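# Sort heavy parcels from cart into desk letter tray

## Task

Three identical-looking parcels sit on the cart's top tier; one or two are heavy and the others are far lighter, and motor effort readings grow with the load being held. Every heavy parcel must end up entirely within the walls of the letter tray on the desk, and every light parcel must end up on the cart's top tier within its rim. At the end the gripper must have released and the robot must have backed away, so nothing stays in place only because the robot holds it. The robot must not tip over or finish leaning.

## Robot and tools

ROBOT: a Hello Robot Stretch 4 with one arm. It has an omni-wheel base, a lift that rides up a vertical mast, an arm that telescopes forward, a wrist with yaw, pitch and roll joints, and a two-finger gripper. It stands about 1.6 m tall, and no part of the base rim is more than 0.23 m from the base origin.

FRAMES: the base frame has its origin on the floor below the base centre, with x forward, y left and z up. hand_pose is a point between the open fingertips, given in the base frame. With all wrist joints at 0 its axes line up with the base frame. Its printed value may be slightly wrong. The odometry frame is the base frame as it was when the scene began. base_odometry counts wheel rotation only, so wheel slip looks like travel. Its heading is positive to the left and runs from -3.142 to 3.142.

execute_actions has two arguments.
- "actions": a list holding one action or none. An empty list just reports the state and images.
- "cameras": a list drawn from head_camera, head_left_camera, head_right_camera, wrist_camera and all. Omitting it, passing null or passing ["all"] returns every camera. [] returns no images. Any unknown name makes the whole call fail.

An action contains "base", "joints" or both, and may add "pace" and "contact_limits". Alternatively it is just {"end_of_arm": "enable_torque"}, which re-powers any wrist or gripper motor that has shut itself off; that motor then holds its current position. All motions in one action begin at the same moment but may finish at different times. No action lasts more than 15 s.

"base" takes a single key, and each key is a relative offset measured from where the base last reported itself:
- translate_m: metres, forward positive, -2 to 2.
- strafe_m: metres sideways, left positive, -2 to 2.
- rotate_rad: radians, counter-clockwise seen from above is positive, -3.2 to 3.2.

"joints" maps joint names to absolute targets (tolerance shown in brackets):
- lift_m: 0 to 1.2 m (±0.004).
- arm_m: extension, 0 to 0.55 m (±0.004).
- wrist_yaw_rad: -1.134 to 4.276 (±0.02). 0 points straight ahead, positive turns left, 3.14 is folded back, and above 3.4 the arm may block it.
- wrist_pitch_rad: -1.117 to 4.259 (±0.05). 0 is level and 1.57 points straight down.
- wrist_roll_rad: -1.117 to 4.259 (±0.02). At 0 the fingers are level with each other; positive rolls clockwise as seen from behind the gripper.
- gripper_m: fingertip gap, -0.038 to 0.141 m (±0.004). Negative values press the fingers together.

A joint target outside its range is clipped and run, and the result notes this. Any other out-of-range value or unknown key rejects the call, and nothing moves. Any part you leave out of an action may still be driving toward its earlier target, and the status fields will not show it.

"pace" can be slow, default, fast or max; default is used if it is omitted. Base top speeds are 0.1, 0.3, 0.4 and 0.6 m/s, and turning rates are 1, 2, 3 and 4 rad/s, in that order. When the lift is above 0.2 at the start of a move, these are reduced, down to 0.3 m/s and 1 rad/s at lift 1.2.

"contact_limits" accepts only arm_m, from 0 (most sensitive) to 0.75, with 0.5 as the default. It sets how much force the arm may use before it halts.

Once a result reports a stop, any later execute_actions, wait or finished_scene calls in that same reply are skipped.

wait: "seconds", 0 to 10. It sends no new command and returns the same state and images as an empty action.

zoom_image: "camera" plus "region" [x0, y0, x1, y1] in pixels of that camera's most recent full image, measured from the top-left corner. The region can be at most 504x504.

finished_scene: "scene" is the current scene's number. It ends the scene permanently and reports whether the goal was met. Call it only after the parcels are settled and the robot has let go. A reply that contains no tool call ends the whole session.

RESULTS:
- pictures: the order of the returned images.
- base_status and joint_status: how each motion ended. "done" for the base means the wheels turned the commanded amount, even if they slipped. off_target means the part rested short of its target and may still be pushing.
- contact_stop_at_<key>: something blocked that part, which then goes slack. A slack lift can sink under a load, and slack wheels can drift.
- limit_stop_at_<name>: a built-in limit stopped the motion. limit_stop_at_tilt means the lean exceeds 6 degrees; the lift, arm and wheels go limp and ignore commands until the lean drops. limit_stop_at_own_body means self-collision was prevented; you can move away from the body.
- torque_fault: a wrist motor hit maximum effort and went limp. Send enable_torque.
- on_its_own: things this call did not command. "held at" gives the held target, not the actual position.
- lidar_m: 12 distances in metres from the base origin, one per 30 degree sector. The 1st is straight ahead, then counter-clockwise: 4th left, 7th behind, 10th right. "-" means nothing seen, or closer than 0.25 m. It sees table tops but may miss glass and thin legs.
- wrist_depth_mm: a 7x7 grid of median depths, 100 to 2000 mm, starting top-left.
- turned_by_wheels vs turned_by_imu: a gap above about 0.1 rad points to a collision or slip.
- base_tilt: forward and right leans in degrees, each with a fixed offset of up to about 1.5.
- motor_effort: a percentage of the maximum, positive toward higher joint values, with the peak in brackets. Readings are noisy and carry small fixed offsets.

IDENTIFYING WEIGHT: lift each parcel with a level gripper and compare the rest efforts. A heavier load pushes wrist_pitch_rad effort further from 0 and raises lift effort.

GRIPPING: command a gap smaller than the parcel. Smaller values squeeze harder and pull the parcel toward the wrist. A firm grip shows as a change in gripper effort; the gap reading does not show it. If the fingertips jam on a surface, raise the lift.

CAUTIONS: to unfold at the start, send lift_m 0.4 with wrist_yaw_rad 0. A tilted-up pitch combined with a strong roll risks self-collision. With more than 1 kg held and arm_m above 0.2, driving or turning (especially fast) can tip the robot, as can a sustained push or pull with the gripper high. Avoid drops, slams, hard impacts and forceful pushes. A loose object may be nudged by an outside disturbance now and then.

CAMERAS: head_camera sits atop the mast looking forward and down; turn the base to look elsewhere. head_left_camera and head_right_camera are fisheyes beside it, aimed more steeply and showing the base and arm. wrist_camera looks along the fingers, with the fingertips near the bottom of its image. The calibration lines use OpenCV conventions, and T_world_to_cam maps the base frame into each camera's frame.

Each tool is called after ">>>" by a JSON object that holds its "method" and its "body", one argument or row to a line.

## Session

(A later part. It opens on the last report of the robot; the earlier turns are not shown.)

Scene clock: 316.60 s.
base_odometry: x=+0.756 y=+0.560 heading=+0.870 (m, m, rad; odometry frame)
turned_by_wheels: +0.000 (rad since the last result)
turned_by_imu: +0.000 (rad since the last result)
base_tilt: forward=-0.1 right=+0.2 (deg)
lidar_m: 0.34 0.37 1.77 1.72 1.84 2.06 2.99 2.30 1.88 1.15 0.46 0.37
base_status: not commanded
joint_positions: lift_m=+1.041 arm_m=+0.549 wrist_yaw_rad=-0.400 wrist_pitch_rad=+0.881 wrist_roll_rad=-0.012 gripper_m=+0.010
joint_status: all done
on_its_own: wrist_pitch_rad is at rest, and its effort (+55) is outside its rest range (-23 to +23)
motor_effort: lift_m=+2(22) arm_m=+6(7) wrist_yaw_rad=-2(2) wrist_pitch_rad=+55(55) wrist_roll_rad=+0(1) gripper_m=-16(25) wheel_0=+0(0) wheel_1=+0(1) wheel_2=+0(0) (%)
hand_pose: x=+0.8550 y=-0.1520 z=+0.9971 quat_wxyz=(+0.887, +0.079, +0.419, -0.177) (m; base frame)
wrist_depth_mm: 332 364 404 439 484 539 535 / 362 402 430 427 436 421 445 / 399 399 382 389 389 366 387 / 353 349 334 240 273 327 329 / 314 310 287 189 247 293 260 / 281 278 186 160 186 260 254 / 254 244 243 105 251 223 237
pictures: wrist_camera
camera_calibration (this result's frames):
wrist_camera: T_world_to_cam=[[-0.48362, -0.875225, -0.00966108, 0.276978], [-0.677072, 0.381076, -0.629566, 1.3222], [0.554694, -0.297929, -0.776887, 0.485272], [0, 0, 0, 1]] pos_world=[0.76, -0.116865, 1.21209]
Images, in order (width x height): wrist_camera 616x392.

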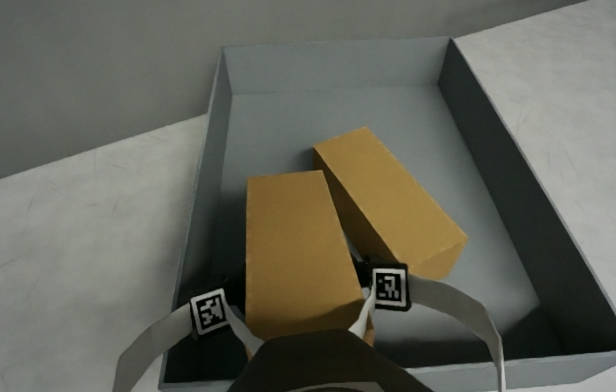

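>>> {"method": "execute_actions", "body": {
  "actions": [
    {"joints":{"lift_m":1.1}}
  ],
  "cameras": []
}}

>>> {"method": "execute_actions", "body": {
  "actions": [
    {"base":{"translate_m":0.065},"pace":"slow"}
  ],
  "cameras": []
}}

>>> {"method": "execute_actions", "body": {
  "actions": [
    {"base":{"strafe_m":-0.025},"pace":"slow"}
  ],
  "cameras": []
}}

>>> {"method": "execute_actions", "body": {
  "actions": [
    {"joints":{"lift_m":1.04},"pace":"slow"}
  ],
  "cameras": ["wrist_camera"]
}}

Scene clock: 328.17 s.
base_odometry: x=+0.756 y=+0.560 heading=+0.870 (m, m, rad; odometry frame)
turned_by_wheels: +0.000 (rad since the last result)
turned_by_imu: +0.000 (rad since the last result)
base_tilt: forward=+0.0 right=+0.1 (deg)
lidar_m: 0.33 0.38 1.77 1.72 1.87 2.06 3.00 2.31 1.88 1.17 0.50 0.37
base_status: not commanded
joint_positions: lift_m=+1.100 arm_m=+0.549 wrist_yaw_rad=-0.400 wrist_pitch_rad=+0.906 wrist_roll_rad=-0.012 gripper_m=+0.010
joint_status: all done
motor_effort: lift_m=+23(24) arm_m=+5(6) wrist_yaw_rad=-2(9) wrist_pitch_rad=-18(54) wrist_roll_rad=+0(0) gripper_m=-21(22) wheel_0=-1(2) wheel_1=-1(1) wheel_2=+0(0) (%)
hand_pose: x=+0.8500 y=-0.1497 z=+1.0507 quat_wxyz=(+0.882, +0.082, +0.430, -0.176) (m; base frame)
wrist_depth_mm: 338 373 410 466 539 574 574 / 370 410 449 449 452 492 488 / 415 445 433 430 427 418 427 / 394 392 375 239 334 364 382 / 353 351 340 191 285 329 340 / 319 319 185 163 186 298 278 / 290 281 281 105 289 274 253
pictures: none
No camera images: the call's "cameras" was empty. Leave "cameras" out to get every camera's image.

Scene clock: 330.07 s.
base_odometry: x=+0.797 y=+0.610 heading=+0.870 (m, m, rad; odometry frame)
turned_by_wheels: +0.000 (rad since the last result)
turned_by_imu: +0.000 (rad since the last result)
base_tilt: forward=-0.1 right=+0.1 (deg)
lidar_m: 0.29 0.32 0.46 1.70 1.83 2.08 3.04 2.27 1.90 0.93 0.39 0.29
base_status: done
joint_positions: lift_m=+1.100 arm_m=+0.549 wrist_yaw_rad=-0.400 wrist_pitch_rad=+0.906 wrist_roll_rad=-0.012 gripper_m=+0.010
joint_status: not commanded
motor_effort: lift_m=+23(22) arm_m=+5(5) wrist_yaw_rad=-2(2) wrist_pitch_rad=-17(19) wrist_roll_rad=+1(1) gripper_m=-21(21) wheel_0=+1(3) wheel_1=+2(4) wheel_2=-2(6) (%)
hand_pose: x=+0.8499 y=-0.1497 z=+1.0507 quat_wxyz=(+0.882, +0.082, +0.430, -0.176) (m; base frame)
wrist_depth_mm: 283 310 347 394 445 521 569 / 314 345 389 418 477 492 492 / 351 392 427 418 424 415 427 / 387 392 379 240 382 370 379 / 351 351 342 191 285 338 304 / 319 317 185 163 187 253 294 / 290 281 285 106 277 273 279
pictures: none
No camera images: the call's "cameras" was empty. Leave "cameras" out to get every camera's image.

Scene clock: 331.27 s.
base_odometry: x=+0.816 y=+0.594 heading=+0.870 (m, m, rad; odometry frame)
turned_by_wheels: +0.000 (rad since the last result)
turned_by_imu: +0.000 (rad since the last result)
base_tilt: forward=+0.0 right=+0.2 (deg)
lidar_m: 0.28 0.30 0.46 1.72 1.88 2.14 3.05 2.26 1.88 0.96 0.41 0.28
base_status: done
joint_positions: lift_m=+1.100 arm_m=+0.549 wrist_yaw_rad=-0.400 wrist_pitch_rad=+0.906 wrist_roll_rad=-0.012 gripper_m=+0.010
joint_status: not commanded
motor_effort: lift_m=+23(23) arm_m=+5(5) wrist_yaw_rad=+0(1) wrist_pitch_rad=-18(19) wrist_roll_rad=+0(0) gripper_m=-21(21) wheel_0=+2(5) wheel_1=-2(3) wheel_2=+0(0) (%)
hand_pose: x=+0.8499 y=-0.1498 z=+1.0507 quat_wxyz=(+0.882, +0.082, +0.430, -0.176) (m; base frame)
wrist_depth_mm: 283 309 345 392 442 517 574 / 309 343 387 433 484 492 492 / 345 392 415 410 421 407 430 / 389 394 382 239 384 364 379 / 353 351 340 191 291 334 336 / 319 319 185 163 186 297 273 / 291 281 283 105 240 273 272
pictures: none
No camera images: the call's "cameras" was empty. Leave "cameras" out to get every camera's image.

Scene clock: 332.63 s.
base_odometry: x=+0.816 y=+0.594 heading=+0.871 (m, m, rad; odometry frame)
turned_by_wheels: +0.001 (rad since the last result)
turned_by_imu: +0.001 (rad since the last result)
base_tilt: forward=-0.2 right=+0.1 (deg)
lidar_m: 0.26 0.29 0.46 1.71 1.87 2.13 3.05 2.30 1.85 0.93 0.40 0.27
base_status: not commanded
joint_positions: lift_m=+1.041 arm_m=+0.549 wrist_yaw_rad=-0.402 wrist_pitch_rad=+0.885 wrist_roll_rad=-0.015 gripper_m=+0.010
joint_status: all done
on_its_own: wrist_pitch_rad is at rest, and its effort (+42) is outside its rest range (-23 to +23)
motor_effort: lift_m=+3(23) arm_m=+5(5) wrist_yaw_rad=+4(5) wrist_pitch_rad=+42(41) wrist_roll_rad=+10(10) gripper_m=-16(21) wheel_0=+6(6) wheel_1=+2(2) wheel_2=+2(1) (%)
hand_pose: x=+0.8540 y=-0.1519 z=+0.9961 quat_wxyz=(+0.886, +0.079, +0.421, -0.177) (m; base frame)
wrist_depth_mm: 278 307 338 379 433 496 530 / 306 338 366 377 373 387 439 / 340 375 379 384 382 359 382 / 355 345 325 229 276 325 285 / 310 306 291 190 239 297 267 / 277 274 185 162 189 207 262 / 250 242 238 105 214 203 242
pictures: wrist_camera
camera_calibration (this result's frames):
wrist_camera: T_world_to_cam=[[-0.483264, -0.875446, -0.00708173, 0.273698], [-0.680543, 0.380738, -0.626019, 1.32023], [0.550742, -0.297713, -0.779776, 0.491384], [0, 0, 0, 1]] pos_world=[0.760113, -0.11676, 1.21159]
Images, in order (width x height): wrist_camera 616x392.

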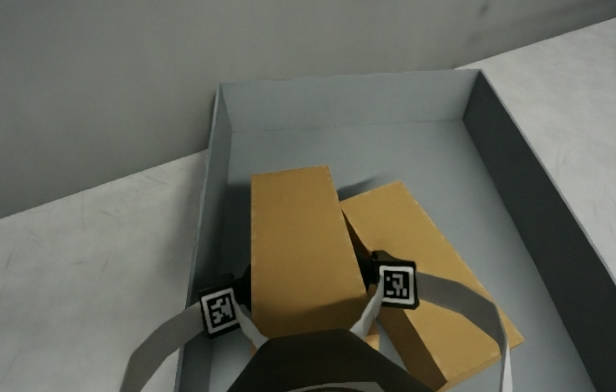

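>>> {"method": "execute_actions", "body": {
  "actions": [
    {"joints":{"gripper_m":0.08,"lift_m":1.05}}
  ],
  "cameras": []
}}

>>> {"method": "execute_actions", "body": {
  "actions": [
    {"joints":{"lift_m":1.17}}
  ],
  "cameras": ["wrist_camera"]
}}

Scene clock: 341.70 s.
base_odometry: x=+0.816 y=+0.594 heading=+0.871 (m, m, rad; odometry frame)
turned_by_wheels: +0.000 (rad since the last result)
turned_by_imu: +0.000 (rad since the last result)
base_tilt: forward=-0.1 right=+0.1 (deg)
lidar_m: 0.29 0.31 0.48 1.75 1.89 2.09 3.05 2.28 1.88 0.95 0.40 0.28
base_status: not commanded
joint_positions: lift_m=+1.050 arm_m=+0.549 wrist_yaw_rad=-0.401 wrist_pitch_rad=+0.888 wrist_roll_rad=-0.014 gripper_m=+0.080
joint_status: all done
on_its_own: wrist_pitch_rad is at rest, and its effort (+33) is outside its rest range (-23 to +23)
motor_effort: lift_m=+12(14) arm_m=+5(5) wrist_yaw_rad=+2(4) wrist_pitch_rad=+33(41) wrist_roll_rad=+8(10) gripper_m=+0(14) wheel_0=+5(6) wheel_1=+1(2) wheel_2=+2(2) (%)
hand_pose: x=+0.8536 y=-0.1515 z=+1.0048 quat_wxyz=(+0.886, +0.079, +0.422, -0.177) (m; base frame)
wrist_depth_mm: 279 304 342 382 433 500 544 / 306 338 368 379 384 427 449 / 340 377 392 389 389 357 387 / 362 349 340 345 325 330 327 / 312 314 300 248 245 303 272 / 285 282 195 219 205 225 264 / 256 252 236 105 226 229 249
pictures: none
No camera images: the call's "cameras" was empty. Leave "cameras" out to get every camera's image.

Scene clock: 343.23 s.
base_odometry: x=+0.816 y=+0.594 heading=+0.870 (m, m, rad; odometry frame)
turned_by_wheels: -0.001 (rad since the last result)
turned_by_imu: -0.001 (rad since the last result)
base_tilt: forward=-0.1 right=+0.2 (deg)
lidar_m: 0.26 0.30 0.47 1.71 1.86 2.12 3.05 2.30 1.84 0.94 0.39 0.28
base_status: not commanded
joint_positions: lift_m=+1.170 arm_m=+0.549 wrist_yaw_rad=-0.401 wrist_pitch_rad=+0.902 wrist_roll_rad=-0.012 gripper_m=+0.080
joint_status: all done
motor_effort: lift_m=+20(20) arm_m=+5(5) wrist_yaw_rad=+0(9) wrist_pitch_rad=-4(33) wrist_roll_rad=+0(8) gripper_m=-3(2) wheel_0=+0(5) wheel_1=-1(2) wheel_2=-1(2) (%)
hand_pose: x=+0.8508 y=-0.1503 z=+1.1217 quat_wxyz=(+0.883, +0.081, +0.428, -0.177) (m; base frame)
wrist_depth_mm: 282 309 343 387 442 512 609 / 310 345 389 442 512 603 609 / 345 387 445 484 539 535 530 / 384 442 480 473 477 462 473 / 433 436 430 427 415 415 421 / 394 392 196 336 320 373 384 / 357 353 359 105 310 315 349
pictures: wrist_camera
camera_calibration (this result's frames):
wrist_camera: T_world_to_cam=[[-0.484568, -0.874722, -0.00744935, 0.276067], [-0.688707, 0.386745, -0.613279, 1.3897], [0.53933, -0.292045, -0.789831, 0.613409], [0, 0, 0, 1]] pos_world=[0.760037, -0.116833, 1.33882]
Images, in order (width x height): wrist_camera 616x392.

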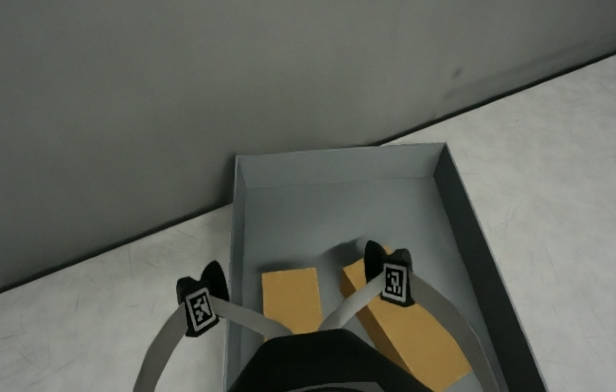

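>>> {"method": "execute_actions", "body": {
  "actions": [
    {"base":{"translate_m":-0.15},"joints":{"arm_m":0.0,"wrist_yaw_rad":0}}
  ],
  "cameras": ["wrist_camera","head_camera"]
}}

Scene clock: 351.33 s.
base_odometry: x=+0.720 y=+0.479 heading=+0.870 (m, m, rad; odometry frame)
turned_by_wheels: +0.000 (rad since the last result)
turned_by_imu: -0.001 (rad since the last result)
base_tilt: forward=-0.1 right=+0.1 (deg)
lidar_m: 0.43 0.47 1.79 1.73 1.88 2.06 2.91 2.23 1.78 1.96 0.61 0.42
base_status: done
joint_positions: lift_m=+1.170 arm_m=+0.002 wrist_yaw_rad=+0.000 wrist_pitch_rad=+0.902 wrist_roll_rad=-0.012 gripper_m=+0.080
joint_status: all done
motor_effort: lift_m=+20(20) arm_m=-7(8) wrist_yaw_rad=+0(5) wrist_pitch_rad=-7(6) wrist_roll_rad=-1(0) gripper_m=-3(4) wheel_0=-2(5) wheel_1=+0(6) wheel_2=-1(7) (%)
hand_pose: x=+0.3515 y=-0.0874 z=+1.1217 quat_wxyz=(+0.900, -0.005, +0.436, +0.002) (m; base frame)
wrist_depth_mm: 798 759 723 668 699 732 715 / 647 640 634 627 615 615 609 / 559 549 549 549 539 535 530 / 492 484 484 477 480 477 473 / 439 436 436 442 436 445 445 / 1366 1397 195 1397 1308 1336 1281 / 1281 1229 1255 105 1255 1182 1205
pictures: head_camera, wrist_camera
camera_calibration (this result's frames):
wrist_camera: T_world_to_cam=[[-0.105492, -0.994391, -0.00755978, -0.0545034], [-0.785105, 0.0879506, -0.613086, 1.02901], [0.610313, -0.0587406, -0.78998, 0.896654], [0, 0, 0, 1]] pos_world=[0.254894, -0.0920299, 1.3388]
Images, in order (width x height): head_camera 420x560, wrist_camera 616x392.

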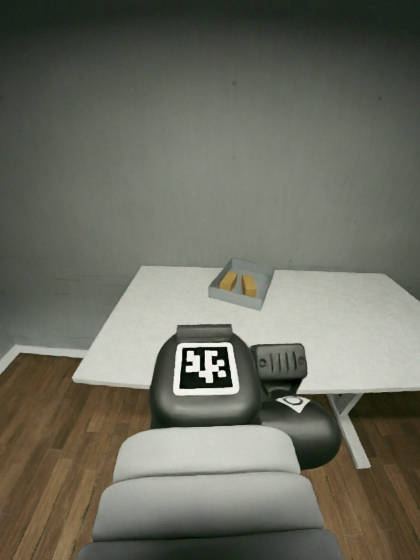

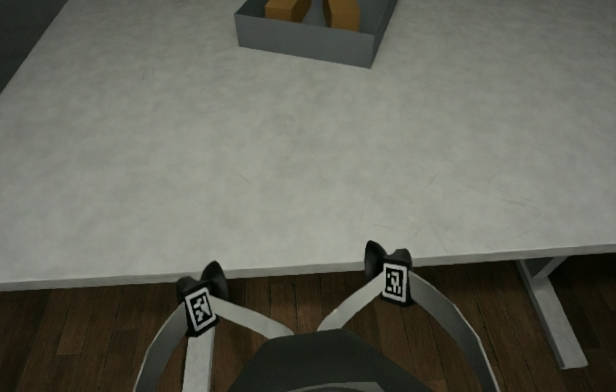

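>>> {"method": "finished_scene", "body": {
  "scene": 2
}}

The scene is finished: the task was done.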